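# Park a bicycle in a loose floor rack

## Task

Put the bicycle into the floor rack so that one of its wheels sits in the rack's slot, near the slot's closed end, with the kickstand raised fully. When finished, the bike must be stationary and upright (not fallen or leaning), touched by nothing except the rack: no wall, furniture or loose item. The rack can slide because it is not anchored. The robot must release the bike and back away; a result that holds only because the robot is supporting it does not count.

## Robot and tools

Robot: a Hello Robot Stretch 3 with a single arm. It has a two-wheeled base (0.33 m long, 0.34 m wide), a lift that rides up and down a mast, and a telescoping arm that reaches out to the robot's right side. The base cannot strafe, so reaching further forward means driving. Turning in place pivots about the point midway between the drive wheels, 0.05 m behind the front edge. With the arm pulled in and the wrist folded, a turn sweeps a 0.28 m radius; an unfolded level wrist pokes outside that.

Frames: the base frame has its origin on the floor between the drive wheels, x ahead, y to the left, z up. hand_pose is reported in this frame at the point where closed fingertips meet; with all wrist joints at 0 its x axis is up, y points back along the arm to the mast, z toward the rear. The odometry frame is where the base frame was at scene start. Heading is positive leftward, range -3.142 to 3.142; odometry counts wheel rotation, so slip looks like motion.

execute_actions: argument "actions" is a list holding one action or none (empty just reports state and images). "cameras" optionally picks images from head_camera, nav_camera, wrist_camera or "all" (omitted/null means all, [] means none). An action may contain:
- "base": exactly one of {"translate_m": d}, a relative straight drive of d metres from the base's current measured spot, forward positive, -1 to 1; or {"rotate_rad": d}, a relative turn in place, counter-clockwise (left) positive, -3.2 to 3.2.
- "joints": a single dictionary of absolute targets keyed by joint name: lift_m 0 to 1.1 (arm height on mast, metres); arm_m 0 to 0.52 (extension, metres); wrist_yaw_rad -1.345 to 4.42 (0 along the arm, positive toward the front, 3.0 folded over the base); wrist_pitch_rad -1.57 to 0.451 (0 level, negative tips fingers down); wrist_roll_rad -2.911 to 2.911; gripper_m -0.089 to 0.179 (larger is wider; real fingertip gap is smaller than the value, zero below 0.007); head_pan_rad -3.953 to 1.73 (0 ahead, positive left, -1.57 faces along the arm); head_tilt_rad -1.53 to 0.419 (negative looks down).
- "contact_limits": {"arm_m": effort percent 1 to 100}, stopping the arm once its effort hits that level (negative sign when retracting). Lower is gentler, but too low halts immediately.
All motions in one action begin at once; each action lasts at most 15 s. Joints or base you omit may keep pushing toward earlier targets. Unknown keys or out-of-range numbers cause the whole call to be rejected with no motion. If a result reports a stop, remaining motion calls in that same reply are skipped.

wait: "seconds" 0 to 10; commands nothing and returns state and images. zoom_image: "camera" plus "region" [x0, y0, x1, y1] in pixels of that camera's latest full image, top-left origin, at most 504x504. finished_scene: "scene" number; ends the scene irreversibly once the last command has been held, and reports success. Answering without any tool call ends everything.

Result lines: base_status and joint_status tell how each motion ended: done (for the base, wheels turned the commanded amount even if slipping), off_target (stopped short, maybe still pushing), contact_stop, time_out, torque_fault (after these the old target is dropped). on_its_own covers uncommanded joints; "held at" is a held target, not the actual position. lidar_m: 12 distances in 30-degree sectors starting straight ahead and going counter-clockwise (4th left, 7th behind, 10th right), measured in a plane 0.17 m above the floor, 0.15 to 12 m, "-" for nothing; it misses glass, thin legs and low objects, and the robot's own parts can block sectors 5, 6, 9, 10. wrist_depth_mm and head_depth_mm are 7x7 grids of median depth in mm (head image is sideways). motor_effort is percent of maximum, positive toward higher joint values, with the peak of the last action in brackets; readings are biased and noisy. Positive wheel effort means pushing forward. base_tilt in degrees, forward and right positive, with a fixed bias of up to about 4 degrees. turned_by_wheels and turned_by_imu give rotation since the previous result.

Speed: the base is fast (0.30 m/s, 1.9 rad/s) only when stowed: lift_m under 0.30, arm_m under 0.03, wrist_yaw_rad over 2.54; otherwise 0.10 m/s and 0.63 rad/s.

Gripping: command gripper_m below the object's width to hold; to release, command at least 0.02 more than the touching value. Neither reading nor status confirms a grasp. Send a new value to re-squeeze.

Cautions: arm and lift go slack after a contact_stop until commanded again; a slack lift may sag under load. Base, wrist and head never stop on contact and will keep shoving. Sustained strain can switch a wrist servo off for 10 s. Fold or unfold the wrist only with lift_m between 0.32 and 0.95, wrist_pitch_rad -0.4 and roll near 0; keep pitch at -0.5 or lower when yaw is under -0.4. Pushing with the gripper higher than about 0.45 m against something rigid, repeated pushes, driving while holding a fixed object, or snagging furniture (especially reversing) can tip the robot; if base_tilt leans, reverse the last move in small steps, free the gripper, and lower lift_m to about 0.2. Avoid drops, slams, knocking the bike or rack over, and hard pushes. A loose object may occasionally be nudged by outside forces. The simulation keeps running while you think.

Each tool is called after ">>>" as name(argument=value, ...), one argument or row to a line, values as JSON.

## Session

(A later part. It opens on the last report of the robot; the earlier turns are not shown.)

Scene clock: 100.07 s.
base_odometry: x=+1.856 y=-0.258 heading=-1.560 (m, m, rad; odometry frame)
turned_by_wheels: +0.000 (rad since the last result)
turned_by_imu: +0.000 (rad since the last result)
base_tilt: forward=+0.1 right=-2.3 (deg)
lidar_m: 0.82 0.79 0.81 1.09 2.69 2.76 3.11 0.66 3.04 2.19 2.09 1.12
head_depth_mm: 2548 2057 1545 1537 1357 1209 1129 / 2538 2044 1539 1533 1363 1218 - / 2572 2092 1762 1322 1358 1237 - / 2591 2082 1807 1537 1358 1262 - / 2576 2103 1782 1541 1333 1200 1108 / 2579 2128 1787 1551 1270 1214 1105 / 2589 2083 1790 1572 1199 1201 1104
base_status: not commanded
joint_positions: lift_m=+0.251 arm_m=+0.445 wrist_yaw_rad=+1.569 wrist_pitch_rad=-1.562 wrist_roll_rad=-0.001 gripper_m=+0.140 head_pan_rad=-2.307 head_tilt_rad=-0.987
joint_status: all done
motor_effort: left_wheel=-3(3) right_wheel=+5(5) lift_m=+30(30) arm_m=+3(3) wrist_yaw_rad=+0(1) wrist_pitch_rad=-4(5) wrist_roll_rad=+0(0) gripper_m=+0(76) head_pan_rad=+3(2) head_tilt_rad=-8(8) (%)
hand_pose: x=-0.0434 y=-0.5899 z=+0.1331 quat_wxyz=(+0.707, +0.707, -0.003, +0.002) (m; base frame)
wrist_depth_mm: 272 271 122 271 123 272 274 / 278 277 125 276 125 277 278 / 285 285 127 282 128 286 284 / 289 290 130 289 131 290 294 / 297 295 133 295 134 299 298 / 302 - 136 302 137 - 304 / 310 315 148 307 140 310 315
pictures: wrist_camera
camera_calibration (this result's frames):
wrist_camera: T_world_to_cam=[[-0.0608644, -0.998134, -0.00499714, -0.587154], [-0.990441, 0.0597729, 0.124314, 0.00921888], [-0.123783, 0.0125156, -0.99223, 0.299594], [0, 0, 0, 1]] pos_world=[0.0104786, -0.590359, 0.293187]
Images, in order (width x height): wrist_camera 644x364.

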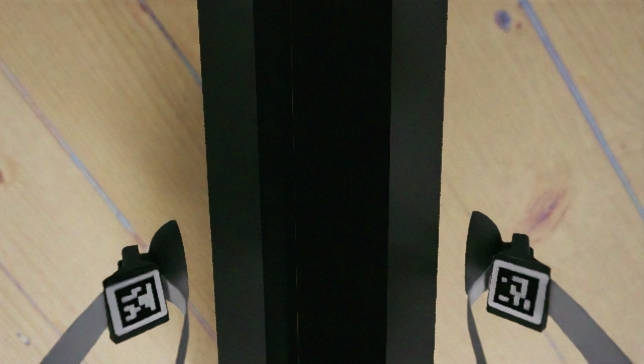

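>>> execute_actions(
  actions=[
    {"base": {"translate_m": -0.45}, "joints": {"lift_m": 0.88, "head_pan_rad": -1.9, "head_tilt_rad": -0.95}},
  ],
  cameras=["head_camera", "wrist_camera"],
)

Scene clock: 107.13 s.
base_odometry: x=+1.852 y=+0.192 heading=-1.561 (m, m, rad; odometry frame)
turned_by_wheels: +0.000 (rad since the last result)
turned_by_imu: +0.002 (rad since the last result)
base_tilt: forward=+0.1 right=-2.3 (deg)
lidar_m: 1.22 1.17 1.21 1.63 2.45 2.51 2.70 0.60 0.40 0.40 2.32 1.68
head_depth_mm: 2471 2216 1842 954 - - 1090 / 2553 2194 1887 - - 1211 1134 / 2697 2221 - - 1306 1235 - / 2796 - 1783 1588 1207 1225 - / 2891 2098 1837 1596 1383 1228 1103 / 2672 2207 1837 1591 1388 1234 1109 / - 2181 1861 1592 1396 1214 1109
base_status: done
joint_positions: lift_m=+0.880 arm_m=+0.445 wrist_yaw_rad=+1.569 wrist_pitch_rad=-1.563 wrist_roll_rad=-0.001 gripper_m=+0.140 head_pan_rad=-1.907 head_tilt_rad=-0.952
joint_status: all done
motor_effort: left_wheel=-3(9) right_wheel=+4(6) lift_m=+31(33) arm_m=+3(3) wrist_yaw_rad=+0(1) wrist_pitch_rad=-4(4) wrist_roll_rad=+0(0) gripper_m=+1(1) head_pan_rad=+3(28) head_tilt_rad=+1(9) (%)
hand_pose: x=-0.0434 y=-0.5899 z=+0.7621 quat_wxyz=(+0.707, +0.707, -0.003, +0.002) (m; base frame)
wrist_depth_mm: 873 878 861 847 863 845 875 / 871 874 869 907 874 874 875 / 909 884 908 892 904 926 897 / - - 918 907 919 928 937 / - - 682 822 931 947 919 / 982 - 961 729 942 - 970 / 974 - 995 971 982 966 984
pictures: head_camera (sideways: a quarter turn clockwise sets it upright), wrist_camera
camera_calibration (this result's frames):
head_camera: T_world_to_cam=[[0.267702, 0.770188, -0.578918, 0.776893], [0.945203, -0.326471, 0.00274354, -0.000974855], [-0.186887, -0.54793, -0.815381, 1.02045], [0, 0, 0, 1]] pos_world=[-0.0163444, -0.0395346, 1.28182]
wrist_camera: T_world_to_cam=[[-0.0608652, -0.998134, -0.00498669, -0.584022], [-0.990419, 0.0597728, 0.124488, -0.0691492], [-0.123958, 0.0125159, -0.992209, 0.923659], [0, 0, 0, 1]] pos_world=[0.0104616, -0.590359, 0.922158]
Images, in order (width x height): head_camera 896x504, wrist_camera 644x364.

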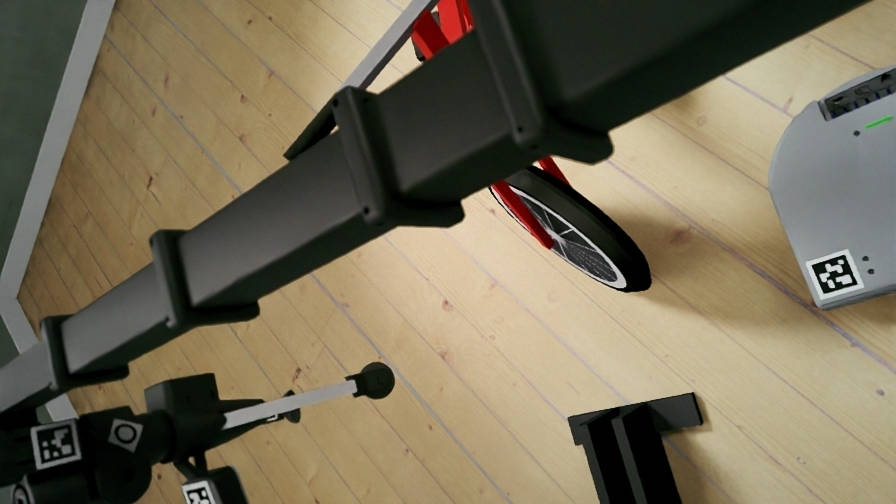

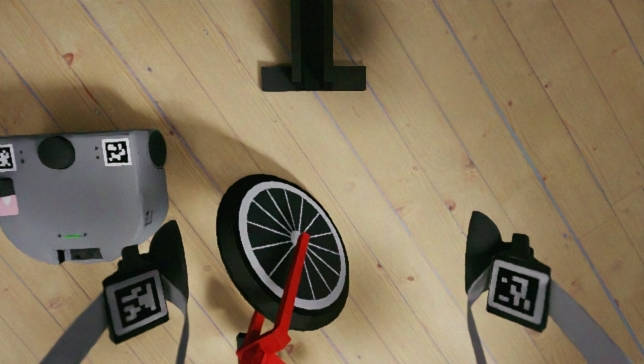

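>>> execute_actions(
  actions=[
    {"base": {"translate_m": -0.49}, "joints": {"lift_m": 0.9, "arm_m": 0.26, "wrist_pitch_rad": -1.2, "wrist_roll_rad": 1.0, "gripper_m": 0.11, "head_pan_rad": -1.3, "head_tilt_rad": -0.95}},
  ],
  cameras=["head_camera", "wrist_camera"],
)

Scene clock: 113.50 s.
base_odometry: x=+1.847 y=+0.682 heading=-1.561 (m, m, rad; odometry frame)
turned_by_wheels: +0.000 (rad since the last result)
turned_by_imu: +0.001 (rad since the last result)
base_tilt: forward=+0.1 right=-2.3 (deg)
lidar_m: 1.66 1.59 1.64 2.20 2.19 2.25 2.26 0.68 0.45 0.38 0.51 0.55
head_depth_mm: 2647 - 1747 1569 1132 1183 1097 / 2555 2272 - 1547 1109 1193 1121 / 2570 2195 1884 1589 1020 1192 1147 / 2478 2211 1841 1537 1083 1225 1134 / 2420 2238 1878 1590 1339 1231 1107 / 2378 2214 1851 1581 1382 1228 1108 / 2257 2212 1848 1595 1358 1233 1100
base_status: done
joint_positions: lift_m=+0.900 arm_m=+0.260 wrist_yaw_rad=+1.569 wrist_pitch_rad=-1.208 wrist_roll_rad=+0.997 gripper_m=+0.110 head_pan_rad=-1.307 head_tilt_rad=-0.951
joint_status: all done
motor_effort: left_wheel=-3(10) right_wheel=+4(6) lift_m=+30(32) arm_m=-2(3) wrist_yaw_rad=+1(0) wrist_pitch_rad=+4(4) wrist_roll_rad=+1(1) gripper_m=+0(81) head_pan_rad=+3(32) head_tilt_rad=+0(0) (%)
hand_pose: x=+0.0467 y=-0.4056 z=+0.7903 quat_wxyz=(+0.550, +0.671, -0.445, -0.221) (m; base frame)
wrist_depth_mm: - - - 965 904 851 793 / - - - 957 896 827 792 / - - - 653 760 860 795 / - - - - 565 832 610 / - - - 999 737 572 778 / - - - 965 889 360 441 / - - - 993 318 826 339
pictures: head_camera (sideways: a quarter turn clockwise sets it upright), wrist_camera
camera_calibration (this result's frames):
head_camera: T_world_to_cam=[[-0.213997, 0.786598, -0.579196, 0.780194], [0.964412, 0.264391, 0.0027423, -0.00109041], [0.155292, -0.557997, -0.815183, 1.01811], [0, 0, 0, 1]] pos_world=[0.00990698, -0.0453085, 1.28184]
wrist_camera: T_world_to_cam=[[-0.813721, -0.489914, -0.312797, 0.0901832], [-0.501023, 0.863998, -0.0498443, 0.446682], [0.294675, 0.116159, -0.948511, 0.948462], [0, 0, 0, 1]] pos_world=[0.0176934, -0.451923, 0.9501]
Images, in order (width x height): head_camera 896x504, wrist_camera 644x364.

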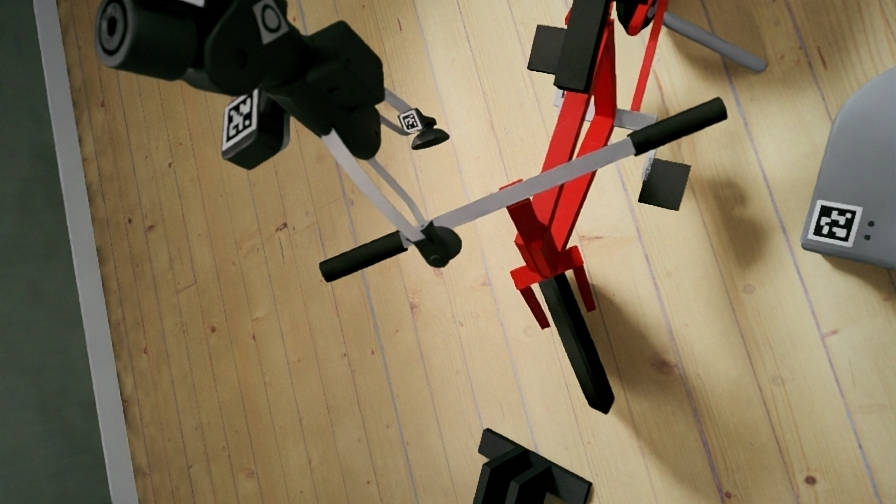

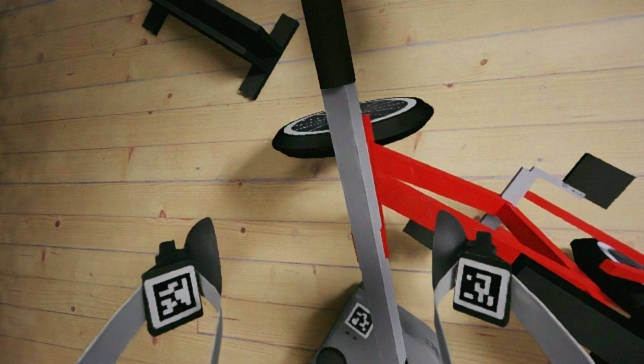

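>>> execute_actions(
  actions=[
    {"joints": {"lift_m": 0.81, "arm_m": 0.248, "wrist_roll_rad": 0.84}},
  ],
  cameras=["head_camera", "wrist_camera"],
)

Scene clock: 115.60 s.
base_odometry: x=+1.847 y=+0.682 heading=-1.561 (m, m, rad; odometry frame)
turned_by_wheels: +0.000 (rad since the last result)
turned_by_imu: +0.000 (rad since the last result)
base_tilt: forward=+0.1 right=-2.3 (deg)
lidar_m: 1.66 1.59 1.64 2.21 2.20 2.25 2.27 0.68 0.45 0.38 0.51 0.55
head_depth_mm: 2668 2268 - 1588 1127 1188 1105 / 2566 2218 1930 1527 1115 1187 1124 / 2564 2199 1885 1625 1021 1185 1137 / 2520 2216 1842 1552 1315 1234 1135 / 2443 2218 1854 1578 1335 1238 1108 / 2338 2228 1852 1583 1386 1228 1108 / 2291 2227 1849 1581 1368 1227 1113
base_status: not commanded
joint_positions: lift_m=+0.810 arm_m=+0.248 wrist_yaw_rad=+1.569 wrist_pitch_rad=-1.208 wrist_roll_rad=+0.845 gripper_m=+0.110 head_pan_rad=-1.307 head_tilt_rad=-0.951
joint_status: all done
motor_effort: left_wheel=-3(3) right_wheel=+5(4) lift_m=+23(25) arm_m=-2(0) wrist_yaw_rad=+1(0) wrist_pitch_rad=+3(4) wrist_roll_rad=-3(3) gripper_m=+0(0) head_pan_rad=+3(3) head_tilt_rad=+1(1) (%)
hand_pose: x=+0.0468 y=-0.3936 z=+0.7007 quat_wxyz=(+0.582, +0.686, -0.402, -0.170) (m; base frame)
wrist_depth_mm: - - - 155 864 783 748 / - - - 163 834 778 724 / - - 983 540 577 789 733 / - - 962 898 475 773 727 / - - 932 894 593 557 549 / - - 909 862 795 449 558 / - - 912 212 784 749 341
pictures: head_camera (sideways: a quarter turn clockwise sets it upright), wrist_camera
camera_calibration (this result's frames):
head_camera: T_world_to_cam=[[-0.213997, 0.786598, -0.579196, 0.780194], [0.964412, 0.264391, 0.0027423, -0.00109041], [0.155292, -0.557997, -0.815183, 1.01811], [0, 0, 0, 1]] pos_world=[0.00990697, -0.0453085, 1.28184]
wrist_camera: T_world_to_cam=[[-0.73509, -0.616105, -0.282945, -0.00621022], [-0.618001, 0.780534, -0.0940255, 0.43546], [0.278778, 0.105743, -0.954516, 0.862872], [0, 0, 0, 1]] pos_world=[0.0240001, -0.43496, 0.862812]
Images, in order (width x height): head_camera 896x504, wrist_camera 644x364.

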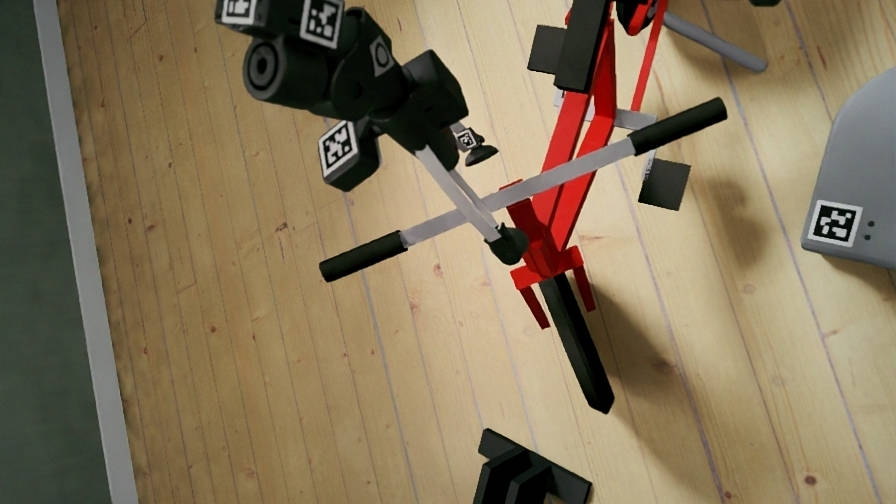

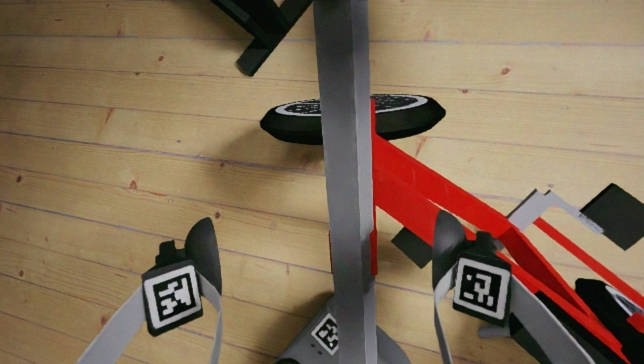

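>>> execute_actions(
  actions=[
    {"base": {"translate_m": -0.004}, "joints": {"lift_m": 0.76}},
  ],
  cameras=["head_camera", "wrist_camera"],
)

Scene clock: 117.23 s.
base_odometry: x=+1.847 y=+0.686 heading=-1.561 (m, m, rad; odometry frame)
turned_by_wheels: +0.000 (rad since the last result)
turned_by_imu: +0.000 (rad since the last result)
base_tilt: forward=+0.1 right=-2.3 (deg)
lidar_m: 1.66 1.59 1.64 2.21 2.19 2.25 2.26 0.68 0.45 0.38 0.52 0.55
head_depth_mm: 2678 2204 1976 1553 1070 1208 1105 / 2597 2215 1938 - 1109 1190 1128 / 2528 2210 1850 1616 1026 1199 1136 / 2535 2246 1858 1556 1312 1223 1140 / 2436 2241 1834 1599 1330 1232 1105 / 2400 2256 1845 1580 1381 1235 1101 / 2280 2226 1846 1597 1359 1226 1105
base_status: done
joint_positions: lift_m=+0.760 arm_m=+0.248 wrist_yaw_rad=+1.569 wrist_pitch_rad=-1.208 wrist_roll_rad=+0.845 gripper_m=+0.110 head_pan_rad=-1.307 head_tilt_rad=-0.951
joint_status: all done
motor_effort: left_wheel=-3(9) right_wheel=+5(6) lift_m=+23(21) arm_m=-2(2) wrist_yaw_rad=+1(0) wrist_pitch_rad=+4(3) wrist_roll_rad=-3(3) gripper_m=+0(1) head_pan_rad=+3(3) head_tilt_rad=+0(1) (%)
hand_pose: x=+0.0468 y=-0.3936 z=+0.6507 quat_wxyz=(+0.582, +0.686, -0.402, -0.170) (m; base frame)
wrist_depth_mm: - - 948 114 813 750 703 / - - 935 121 781 726 713 / - - 909 127 551 726 693 / - 951 895 133 437 714 676 / - 953 890 143 613 517 513 / - 983 885 154 767 301 500 / - 923 862 159 755 702 293
pictures: head_camera (sideways: a quarter turn clockwise sets it upright), wrist_camera
camera_calibration (this result's frames):
head_camera: T_world_to_cam=[[-0.213998, 0.786598, -0.579197, 0.780194], [0.964411, 0.264393, 0.00274229, -0.00109041], [0.155293, -0.557997, -0.815183, 1.01811], [0, 0, 0, 1]] pos_world=[0.00990705, -0.0453084, 1.28184]
wrist_camera: T_world_to_cam=[[-0.735015, -0.616152, -0.283037, -0.0202923], [-0.618032, 0.780497, -0.0941309, 0.430835], [0.278909, 0.105738, -0.954479, 0.815105], [0, 0, 0, 1]] pos_world=[0.0240148, -0.434956, 0.812812]
Images, in order (width x height): head_camera 896x504, wrist_camera 644x364.

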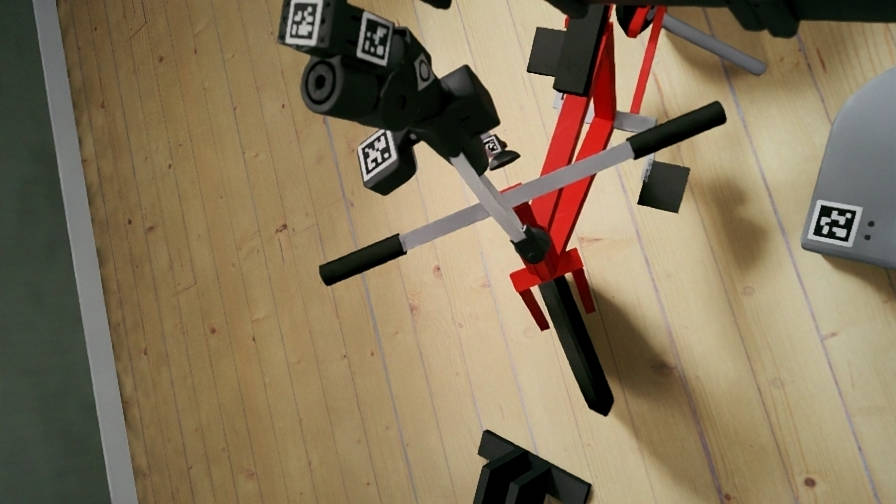

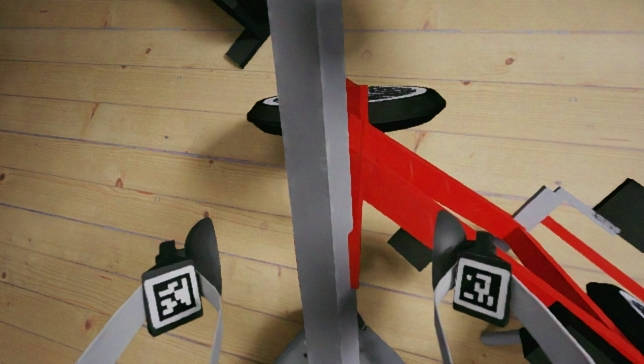

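>>> execute_actions(
  actions=[
    {"joints": {"gripper_m": -0.03}},
  ],
  cameras=["head_camera", "wrist_camera"],
)

Scene clock: 119.30 s.
base_odometry: x=+1.847 y=+0.686 heading=-1.561 (m, m, rad; odometry frame)
turned_by_wheels: +0.000 (rad since the last result)
turned_by_imu: +0.000 (rad since the last result)
base_tilt: forward=+0.1 right=-2.2 (deg)
lidar_m: 1.66 1.59 1.64 2.21 2.19 2.25 2.27 0.68 0.45 0.38 0.52 0.55
head_depth_mm: 2684 2214 1965 1557 1069 1194 1100 / 2588 2202 1889 - 1116 1196 1119 / 2567 2207 1862 1618 1049 1194 1148 / 2469 2216 1850 1555 1179 1230 1132 / 2443 2238 1850 1585 1339 1228 1112 / 2346 2215 1839 1587 1381 1226 1116 / 2266 2242 1860 1585 1362 1231 1102
base_status: not commanded
joint_positions: lift_m=+0.760 arm_m=+0.248 wrist_yaw_rad=+1.569 wrist_pitch_rad=-1.208 wrist_roll_rad=+0.838 gripper_m=-0.029 head_pan_rad=-1.307 head_tilt_rad=-0.951
joint_status: all done
motor_effort: left_wheel=-2(3) right_wheel=-1(4) lift_m=+31(31) arm_m=-2(2) wrist_yaw_rad=+1(0) wrist_pitch_rad=+3(4) wrist_roll_rad=+0(3) gripper_m=-24(96) head_pan_rad=+3(3) head_tilt_rad=+1(1) (%)
hand_pose: x=+0.0468 y=-0.3936 z=+0.6503 quat_wxyz=(+0.584, +0.687, -0.400, -0.167) (m; base frame)
wrist_depth_mm: - - 920 112 812 747 698 / - - 928 118 793 750 695 / - - 921 125 538 737 690 / - 984 911 132 424 724 680 / - 984 908 138 291 501 662 / - 962 907 147 747 291 502 / - 945 863 158 751 675 249
pictures: head_camera (sideways: a quarter turn clockwise sets it upright), wrist_camera
camera_calibration (this result's frames):
head_camera: T_world_to_cam=[[-0.213999, 0.786598, -0.579196, 0.780194], [0.964411, 0.264393, 0.0027423, -0.00109041], [0.155293, -0.557997, -0.815183, 1.01811], [0, 0, 0, 1]] pos_world=[0.00990706, -0.0453084, 1.28184]
wrist_camera: T_world_to_cam=[[-0.730917, -0.621711, -0.28149, -0.0237739], [-0.623189, 0.776149, -0.0960625, 0.430587], [0.278201, 0.105208, -0.954744, 0.81477], [0, 0, 0, 1]] pos_world=[0.0242909, -0.4347, 0.812567]
Images, in order (width x height): head_camera 896x504, wrist_camera 644x364.

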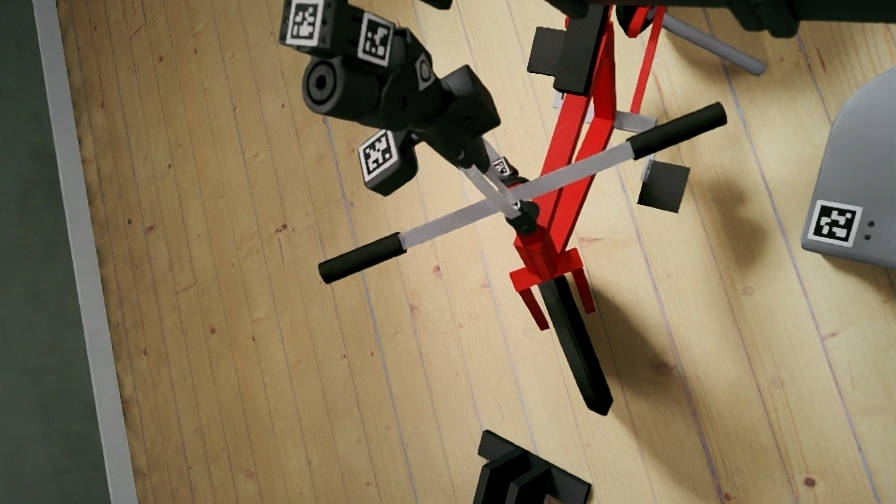

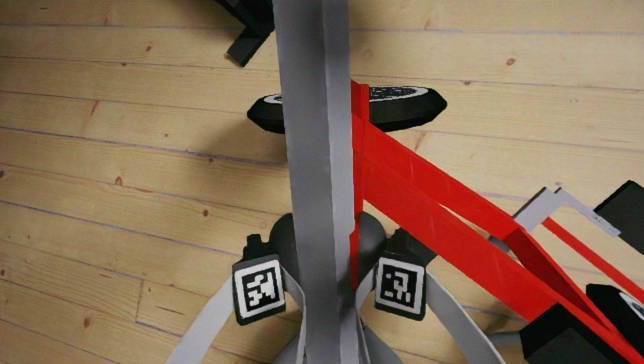

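>>> execute_actions(
  actions=[
    {"joints": {"arm_m": 0.30, "lift_m": 0.772, "wrist_roll_rad": 1.0}},
  ],
  cameras=["head_camera", "wrist_camera"],
)

Scene clock: 120.93 s.
base_odometry: x=+1.847 y=+0.686 heading=-1.561 (m, m, rad; odometry frame)
turned_by_wheels: +0.000 (rad since the last result)
turned_by_imu: -0.008 (rad since the last result)
base_tilt: forward=+0.1 right=-2.4 (deg)
lidar_m: 1.67 1.59 1.64 2.18 2.19 2.24 2.27 0.70 0.46 0.37 0.53 0.59
head_depth_mm: 2681 2282 - 1579 957 1192 1101 / 2579 2226 1936 1509 1116 1205 1122 / 2535 2236 1857 1579 1056 1203 1134 / 2510 2229 1799 1602 1313 1231 1138 / 2407 2239 1862 1600 1314 1227 1112 / 2375 2246 1853 1572 1370 1235 1109 / 2299 2237 1879 1599 1363 1221 1103
base_status: not commanded
joint_positions: lift_m=+0.772 arm_m=+0.299 wrist_yaw_rad=+1.590 wrist_pitch_rad=-1.227 wrist_roll_rad=+0.987 gripper_m=-0.023 head_pan_rad=-1.307 head_tilt_rad=-0.951
joint_status: all done
on_its_own: gripper_m is held at -0.024, not at your -0.030, by its stall guard, which is not easing now; wrist_yaw_rad is at rest, and its effort (-17) is outside its rest range (-12 to +12)
motor_effort: left_wheel=-5(8) right_wheel=+15(22) lift_m=+20(44) arm_m=+7(9) wrist_yaw_rad=-17(17) wrist_pitch_rad=+12(27) wrist_roll_rad=+6(10) gripper_m=-23(24) head_pan_rad=+3(3) head_tilt_rad=+1(1) (%)
hand_pose: x=+0.0421 y=-0.4432 z=+0.6616 quat_wxyz=(+0.559, +0.675, -0.430, -0.218) (m; base frame)
wrist_depth_mm: - - 848 837 779 729 691 / - - 944 135 792 731 688 / - - 916 136 760 729 680 / - - 935 138 455 726 498 / - - 950 144 298 501 660 / - - 947 152 752 298 455 / - - 919 162 771 724 235
pictures: head_camera (sideways: a quarter turn clockwise sets it upright), wrist_camera
camera_calibration (this result's frames):
head_camera: T_world_to_cam=[[-0.213998, 0.786594, -0.579202, 0.780201], [0.964411, 0.264393, 0.00274227, -0.00109038], [0.155294, -0.558002, -0.81518, 1.01811], [0, 0, 0, 1]] pos_world=[0.0099071, -0.0453086, 1.28184]
wrist_camera: T_world_to_cam=[[-0.804323, -0.515273, -0.295902, 0.0048504], [-0.527595, 0.848394, -0.0432522, 0.460302], [0.273328, 0.121328, -0.954239, 0.839046], [0, 0, 0, 1]] pos_world=[0.0174194, -0.489818, 0.821994]
Images, in order (width x height): head_camera 896x504, wrist_camera 644x364.

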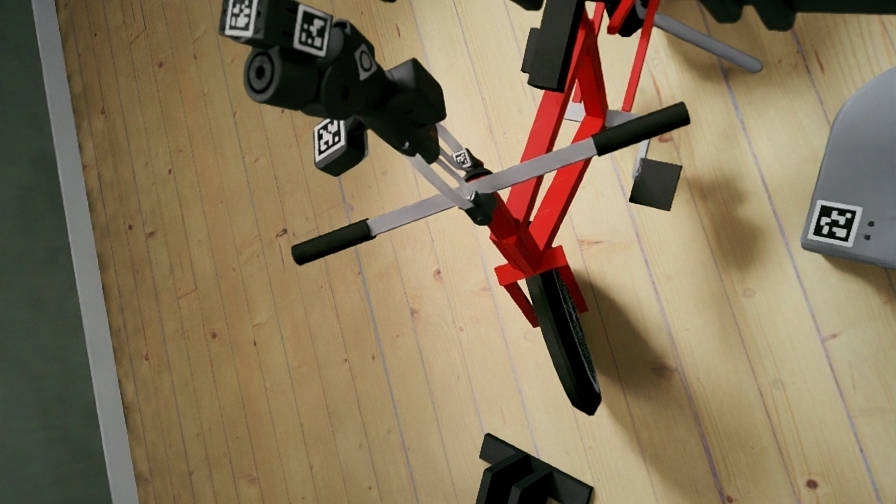

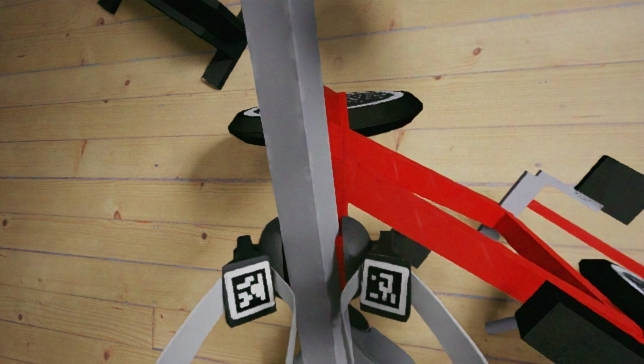

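>>> execute_actions(
  actions=[
    {"joints": {"arm_m": 0.37, "lift_m": 0.786, "gripper_m": -0.04}},
  ],
  cameras=["head_camera", "wrist_camera"],
)

Scene clock: 123.93 s.
base_odometry: x=+1.847 y=+0.686 heading=-1.561 (m, m, rad; odometry frame)
turned_by_wheels: +0.000 (rad since the last result)
turned_by_imu: +0.001 (rad since the last result)
base_tilt: forward=+0.2 right=-2.4 (deg)
lidar_m: 1.67 1.59 1.64 2.19 2.19 2.24 2.27 0.73 0.53 0.61 0.55 2.32
head_depth_mm: 2660 2358 1797 1579 1062 1204 1104 / 2567 2296 - 1576 1098 1229 1125 / 2577 2225 1826 891 1332 1218 1137 / 2508 2213 1800 1578 1343 1231 1135 / 2452 2203 1856 1593 1314 1231 1109 / 2370 2242 1855 1575 1344 1227 1110 / 2305 2223 1849 1605 1357 1230 1109
base_status: not commanded
joint_positions: lift_m=+0.786 arm_m=+0.370 wrist_yaw_rad=+1.585 wrist_pitch_rad=-1.209 wrist_roll_rad=+0.990 gripper_m=-0.033 head_pan_rad=-1.307 head_tilt_rad=-0.951
joint_status: gripper_m off_target (ended at -0.033, target -0.040); the others done
on_its_own: gripper_m is held at -0.034, not at your -0.040, by its stall guard, which is still easing; wrist_yaw_rad is at rest, and its effort (-13) is outside its rest range (-12 to +12)
motor_effort: left_wheel=-2(6) right_wheel=+6(15) lift_m=+27(40) arm_m=+5(7) wrist_yaw_rad=-13(18) wrist_pitch_rad=+4(25) wrist_roll_rad=+5(6) gripper_m=-14(88) head_pan_rad=+3(3) head_tilt_rad=+0(1) (%)
hand_pose: x=+0.0466 y=-0.5137 z=+0.6765 quat_wxyz=(+0.554, +0.675, -0.437, -0.214) (m; base frame)
wrist_depth_mm: - - 944 136 822 747 706 / - - 932 135 804 741 701 / - - 950 139 778 744 698 / - - 966 148 770 752 685 / - - 962 148 305 542 531 / - - 982 155 443 305 657 / - - 933 164 821 635 261
pictures: head_camera (sideways: a quarter turn clockwise sets it upright), wrist_camera
camera_calibration (this result's frames):
head_camera: T_world_to_cam=[[-0.213998, 0.786594, -0.579202, 0.780201], [0.964411, 0.264393, 0.00274227, -0.00109038], [0.155294, -0.558002, -0.81518, 1.01811], [0, 0, 0, 1]] pos_world=[0.00990709, -0.0453086, 1.28184]
wrist_camera: T_world_to_cam=[[-0.802453, -0.509195, -0.311111, -0.0101087], [-0.520705, 0.852171, -0.0516866, 0.530462], [0.291439, 0.120521, -0.948967, 0.855749], [0, 0, 0, 1]] pos_world=[0.0187041, -0.560327, 0.83635]
Images, in order (width x height): head_camera 896x504, wrist_camera 644x364.

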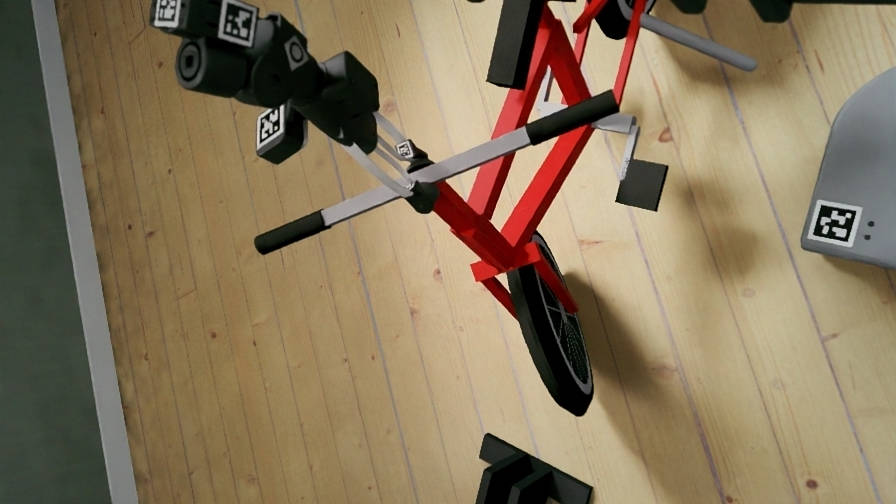

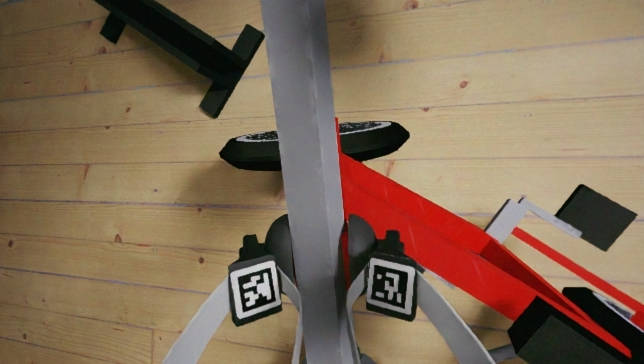

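>>> execute_actions(
  actions=[
    {"joints": {"arm_m": 0.41, "wrist_roll_rad": 1.2}},
  ],
  cameras=["head_camera", "wrist_camera"],
)

Scene clock: 125.40 s.
base_odometry: x=+1.847 y=+0.686 heading=-1.561 (m, m, rad; odometry frame)
turned_by_wheels: +0.000 (rad since the last result)
turned_by_imu: +0.000 (rad since the last result)
base_tilt: forward=+0.1 right=-2.3 (deg)
lidar_m: 1.66 1.59 1.64 2.20 2.19 2.25 2.27 0.74 0.53 0.61 0.59 2.32
head_depth_mm: 2685 - 1810 1587 1100 1191 1111 / 2559 2285 1758 1567 1132 1220 1121 / 2551 2244 1854 900 1356 1209 1136 / 2533 2232 1847 1557 1332 1233 1143 / 2455 2204 1855 1596 1311 1230 1110 / 2355 2215 1866 1587 1338 1233 1109 / 2287 2209 1844 1593 1366 1224 1113
base_status: not commanded
joint_positions: lift_m=+0.786 arm_m=+0.410 wrist_yaw_rad=+1.589 wrist_pitch_rad=-1.194 wrist_roll_rad=+1.168 gripper_m=-0.027 head_pan_rad=-1.307 head_tilt_rad=-0.951
joint_status: wrist_roll_rad off_target (ended at +1.168, target +1.200); the others done
on_its_own: gripper_m is held at -0.028, not at your -0.040, by its stall guard, which is still easing; wrist_yaw_rad is at rest, and its effort (-18) is outside its rest range (-12 to +12)
motor_effort: left_wheel=-1(3) right_wheel=+4(6) lift_m=+23(27) arm_m=+4(5) wrist_yaw_rad=-18(17) wrist_pitch_rad=-3(4) wrist_roll_rad=+17(19) gripper_m=-23(24) head_pan_rad=+3(3) head_tilt_rad=+1(0) (%)
hand_pose: x=+0.0502 y=-0.5535 z=+0.6776 quat_wxyz=(+0.510, +0.657, -0.487, -0.268) (m; base frame)
wrist_depth_mm: - - 968 832 808 726 679 / - - 921 827 783 732 676 / - - 940 147 783 738 682 / - - 979 145 763 723 514 / - - 985 149 299 533 663 / - - - 152 687 303 345 / - - 947 159 805 724 233
pictures: head_camera (sideways: a quarter turn clockwise sets it upright), wrist_camera
camera_calibration (this result's frames):
head_camera: T_world_to_cam=[[-0.213998, 0.786594, -0.579202, 0.780201], [0.964411, 0.264393, 0.00274227, -0.00109038], [0.155294, -0.558002, -0.81518, 1.01811], [0, 0, 0, 1]] pos_world=[0.00990709, -0.0453086, 1.28184]
wrist_camera: T_world_to_cam=[[-0.867977, -0.351986, -0.350317, 0.0897558], [-0.375596, 0.926783, -0.00059031, 0.565699], [0.324876, 0.131065, -0.936631, 0.856398], [0, 0, 0, 1]] pos_world=[0.0121572, -0.604932, 0.833906]
Images, in order (width x height): head_camera 896x504, wrist_camera 644x364.

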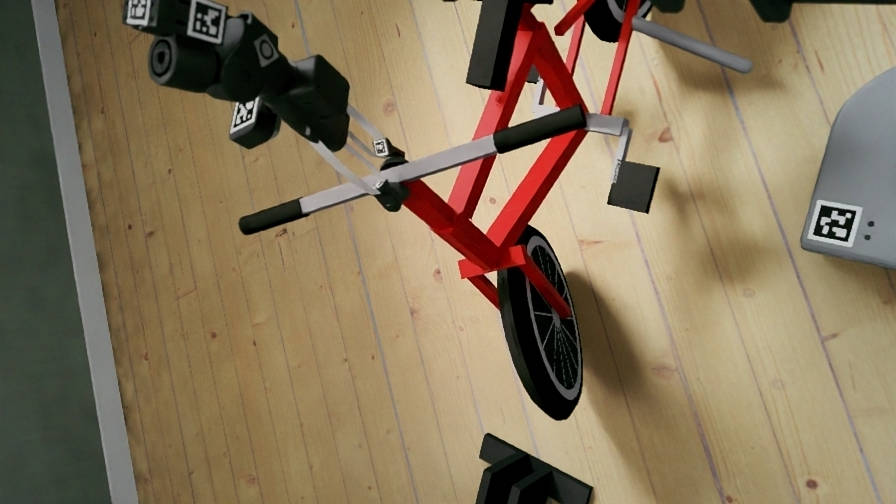

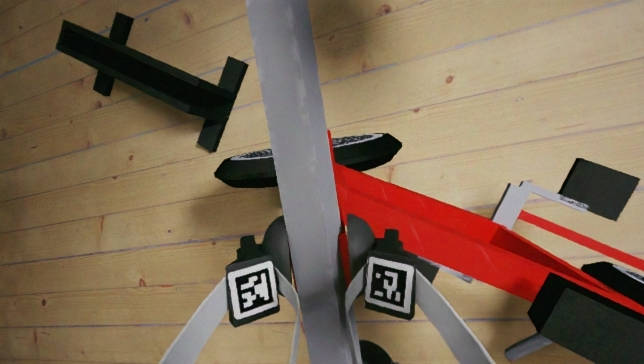

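>>> execute_actions(
  actions=[
    {"joints": {"arm_m": 0.43, "lift_m": 0.79, "wrist_roll_rad": 1.4, "gripper_m": -0.045}},
  ],
  cameras=["head_camera", "wrist_camera"],
)

Scene clock: 126.50 s.
base_odometry: x=+1.847 y=+0.686 heading=-1.561 (m, m, rad; odometry frame)
turned_by_wheels: +0.000 (rad since the last result)
turned_by_imu: +0.000 (rad since the last result)
base_tilt: forward=+0.1 right=-2.3 (deg)
lidar_m: 1.67 1.59 1.64 2.19 2.19 2.24 2.28 0.75 0.52 0.60 0.60 2.32
head_depth_mm: 2725 - 1858 1569 1123 1204 1101 / 2612 2288 1769 1578 1313 1221 1117 / 2554 2221 1831 919 1118 1223 1137 / 2506 2189 1831 1541 1312 1229 1133 / 2464 2216 1832 1593 1310 1229 1109 / 2353 2226 1844 1600 1339 1227 1103 / 2276 2227 1866 1588 1365 1225 1103
base_status: not commanded
joint_positions: lift_m=+0.790 arm_m=+0.430 wrist_yaw_rad=+1.580 wrist_pitch_rad=-1.199 wrist_roll_rad=+1.385 gripper_m=-0.041 head_pan_rad=-1.307 head_tilt_rad=-0.951
joint_status: all done
motor_effort: left_wheel=+0(3) right_wheel=+1(8) lift_m=+28(32) arm_m=+3(6) wrist_yaw_rad=-9(17) wrist_pitch_rad=-1(3) wrist_roll_rad=+8(27) gripper_m=-8(90) head_pan_rad=+3(3) head_tilt_rad=+1(1) (%)
hand_pose: x=+0.0490 y=-0.5742 z=+0.6811 quat_wxyz=(+0.454, +0.620, -0.541, -0.341) (m; base frame)
wrist_depth_mm: - - 949 144 779 699 640 / - - 965 142 775 723 668 / - - 926 143 768 724 516 / - - 969 150 493 539 678 / - - - 148 300 298 293 / - - - 154 786 747 234 / - - - 159 844 745 706
pictures: head_camera (sideways: a quarter turn clockwise sets it upright), wrist_camera
camera_calibration (this result's frames):
head_camera: T_world_to_cam=[[-0.213997, 0.786593, -0.579204, 0.780204], [0.964411, 0.264393, 0.00274226, -0.00109036], [0.155295, -0.558004, -0.815178, 1.0181], [0, 0, 0, 1]] pos_world=[0.0099071, -0.0453086, 1.28184]
wrist_camera: T_world_to_cam=[[-0.921525, -0.133947, -0.364486, 0.220106], [-0.173082, 0.981912, 0.0767539, 0.553465], [0.347612, 0.133817, -0.92804, 0.857356], [0, 0, 0, 1]] pos_world=[0.00060108, -0.6287, 0.833406]
Images, in order (width x height): head_camera 896x504, wrist_camera 644x364.

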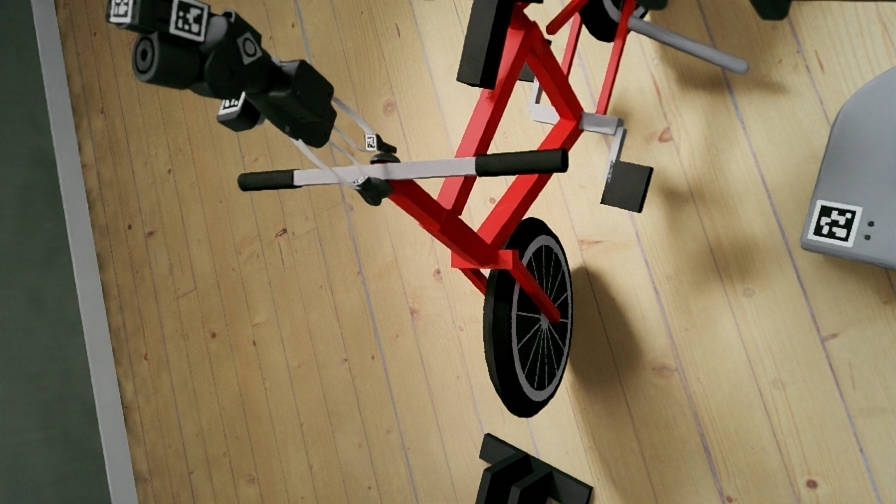

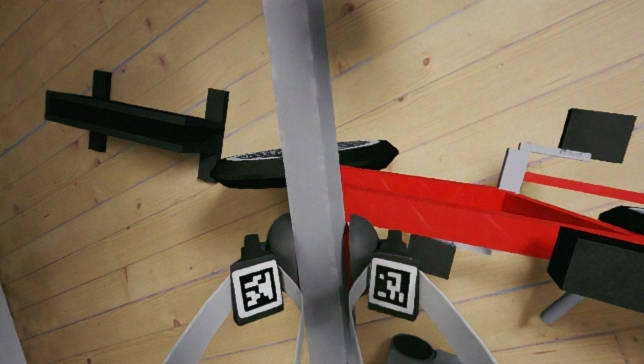

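>>> execute_actions(
  actions=[
    {"joints": {"arm_m": 0.44, "wrist_roll_rad": 1.62, "head_pan_rad": -1.0, "head_tilt_rad": -1.0}},
  ],
  cameras=["head_camera", "wrist_camera"],
)

Scene clock: 127.43 s.
base_odometry: x=+1.847 y=+0.686 heading=-1.561 (m, m, rad; odometry frame)
turned_by_wheels: +0.000 (rad since the last result)
turned_by_imu: +0.000 (rad since the last result)
base_tilt: forward=+0.2 right=-2.3 (deg)
lidar_m: 1.67 1.59 1.64 2.20 2.19 2.25 2.27 0.75 0.53 0.58 0.58 2.31
head_depth_mm: 2419 2093 1770 899 1151 1219 1098 / 2395 2074 1777 1022 1305 1221 1110 / 2392 2089 1767 1153 1313 1213 1147 / 2390 2104 1785 1244 1365 1214 1118 / 2411 2129 1779 1515 1358 1218 1103 / 2373 2098 1787 1465 1370 1223 1104 / 2343 2113 1784 1516 1361 1218 1100
base_status: not commanded
joint_positions: lift_m=+0.790 arm_m=+0.440 wrist_yaw_rad=+1.574 wrist_pitch_rad=-1.197 wrist_roll_rad=+1.612 gripper_m=-0.037 head_pan_rad=-1.007 head_tilt_rad=-0.987
joint_status: all done
on_its_own: gripper_m is held at -0.039, not at your -0.045, by its stall guard, which is still easing
motor_effort: left_wheel=+0(0) right_wheel=+1(2) lift_m=+28(28) arm_m=+3(3) wrist_yaw_rad=-4(13) wrist_pitch_rad=-2(2) wrist_roll_rad=+4(21) gripper_m=-26(27) head_pan_rad=+3(27) head_tilt_rad=-8(17) (%)
hand_pose: x=+0.0494 y=-0.5846 z=+0.6812 quat_wxyz=(+0.388, +0.576, -0.591, -0.410) (m; base frame)
wrist_depth_mm: - - 917 143 754 690 635 / - - 932 141 768 710 494 / - - 976 144 793 700 656 / - - 967 150 300 293 248 / - - - 150 595 737 246 / - - - 153 820 763 711 / - - - 159 869 777 718
pictures: head_camera (sideways: a quarter turn clockwise sets it upright), wrist_camera
camera_calibration (this result's frames):
head_camera: T_world_to_cam=[[-0.447439, 0.705458, -0.549661, 0.74314], [0.843451, 0.537198, 0.00287091, -0.000519862], [0.297302, -0.462328, -0.835383, 1.0435], [0, 0, 0, 1]] pos_world=[0.0227124, -0.0415345, 1.2802]
wrist_camera: T_world_to_cam=[[-0.924972, 0.0979409, -0.367198, 0.35669], [0.0416311, 0.986519, 0.158261, 0.500323], [0.377748, 0.1311, -0.91658, 0.847832], [0, 0, 0, 1]] pos_world=[-0.0111677, -0.639664, 0.8289]
Images, in order (width x height): head_camera 896x504, wrist_camera 644x364.

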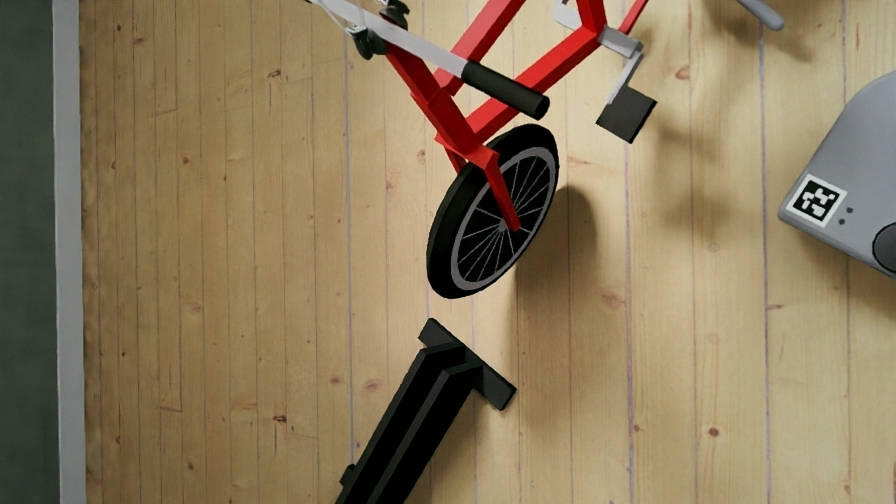

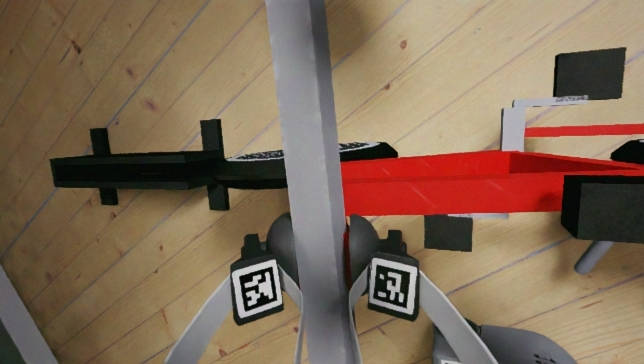

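>>> zoom_image(
  camera="wrist_camera",
  region=[40, 100, 420, 230],
)

>>> zoom_image(
  camera="head_camera",
  region=[330, 110, 600, 504],
)

Region (40, 100, 420, 230) of wrist_camera's 644x364 image, scaled by 1.326; it fills the top 172 rows of this view, and the rest is white.

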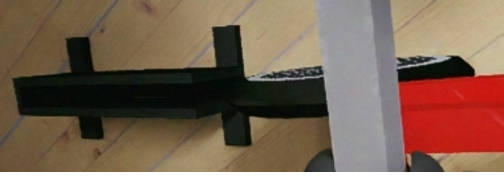

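Region (330, 110, 600, 504) of head_camera's 896x504 image, scaled by 1.279, with more detail than that image has; it fills the left 345 columns of this view, and the rest is white.

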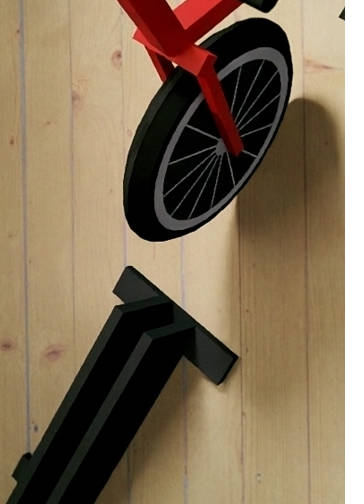

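>>> execute_actions(
  actions=[],
)

Scene clock: 128.03 s.
base_odometry: x=+1.847 y=+0.686 heading=-1.561 (m, m, rad; odometry frame)
turned_by_wheels: +0.000 (rad since the last result)
turned_by_imu: +0.000 (rad since the last result)
base_tilt: forward=+0.1 right=-2.2 (deg)
lidar_m: 1.66 1.59 1.64 2.19 2.19 2.24 2.28 0.75 0.53 0.58 0.59 2.32
head_depth_mm: 2406 2082 1769 897 1148 1213 1101 / 2387 2108 1773 1022 1323 1216 1115 / 2362 2104 1759 1151 1313 1222 1149 / 2388 2089 1783 1246 1355 1220 1125 / 2358 2092 1760 1508 1352 1213 1097 / 2390 2093 1788 1463 1364 1213 1099 / 2344 2117 1788 1514 1370 1228 1102
base_status: not commanded
joint_positions: lift_m=+0.790 arm_m=+0.440 wrist_yaw_rad=+1.574 wrist_pitch_rad=-1.197 wrist_roll_rad=+1.612 gripper_m=-0.034 head_pan_rad=-1.007 head_tilt_rad=-0.987
joint_status: all done
on_its_own: gripper_m is held at -0.035, not at your -0.045, by its stall guard, which is still easing
motor_effort: left_wheel=+0(0) right_wheel=+1(2) lift_m=+27(28) arm_m=+3(3) wrist_yaw_rad=-3(13) wrist_pitch_rad=-2(2) wrist_roll_rad=+4(21) gripper_m=-24(27) head_pan_rad=+3(27) head_tilt_rad=-8(17) (%)
hand_pose: x=+0.0494 y=-0.5846 z=+0.6812 quat_wxyz=(+0.388, +0.576, -0.591, -0.410) (m; base frame)
wrist_depth_mm: - - 907 142 745 677 638 / - - 919 141 758 703 494 / - - 974 145 781 694 657 / - - 968 150 299 292 249 / - - - 149 605 727 248 / - - - 154 817 784 703 / - - - 160 903 772 718
pictures: head_camera (sideways: a quarter turn clockwise sets it upright), nav_camera (sideways: a quarter turn counterclockwise sets it upright), wrist_camera
camera_calibration (this result's frames):
head_camera: T_world_to_cam=[[-0.447444, 0.705455, -0.549661, 0.74314], [0.843447, 0.537204, 0.00287091, -0.00051984], [0.297306, -0.462326, -0.835383, 1.0435], [0, 0, 0, 1]] pos_world=[0.0227126, -0.0415344, 1.2802]
nav_camera: T_world_to_cam=[[0.434754, -0.700241, 0.566261, -0.695763], [-0.844823, -0.534893, -0.0128279, 0.0723739], [0.311872, -0.472813, -0.824126, 1.03048], [0, 0, 0, 1]] pos_world=[0.04225, 0.038737, 1.24416]
wrist_camera: T_world_to_cam=[[-0.924972, 0.0979402, -0.367198, 0.35669], [0.0416304, 0.986519, 0.158261, 0.500323], [0.377748, 0.1311, -0.91658, 0.847832], [0, 0, 0, 1]] pos_world=[-0.0111677, -0.639664, 0.8289]
Images, in order (width x height): head_camera 896x504, nav_camera 672x504, wrist_camera 644x364.

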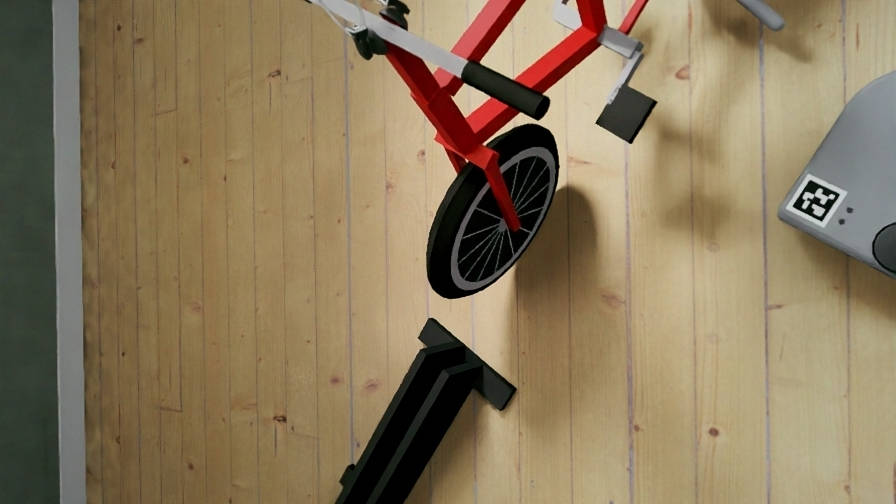

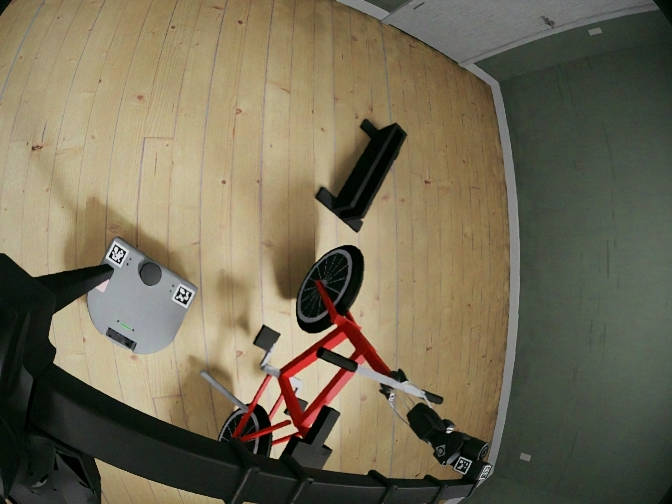

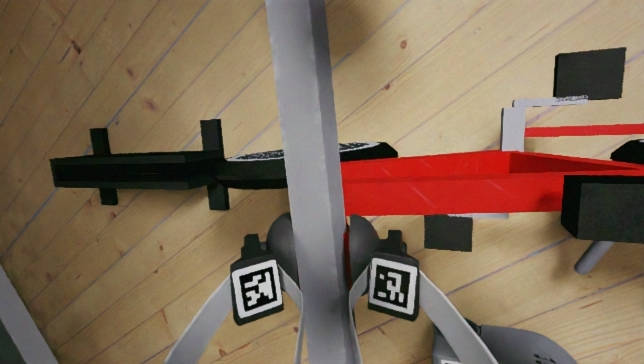

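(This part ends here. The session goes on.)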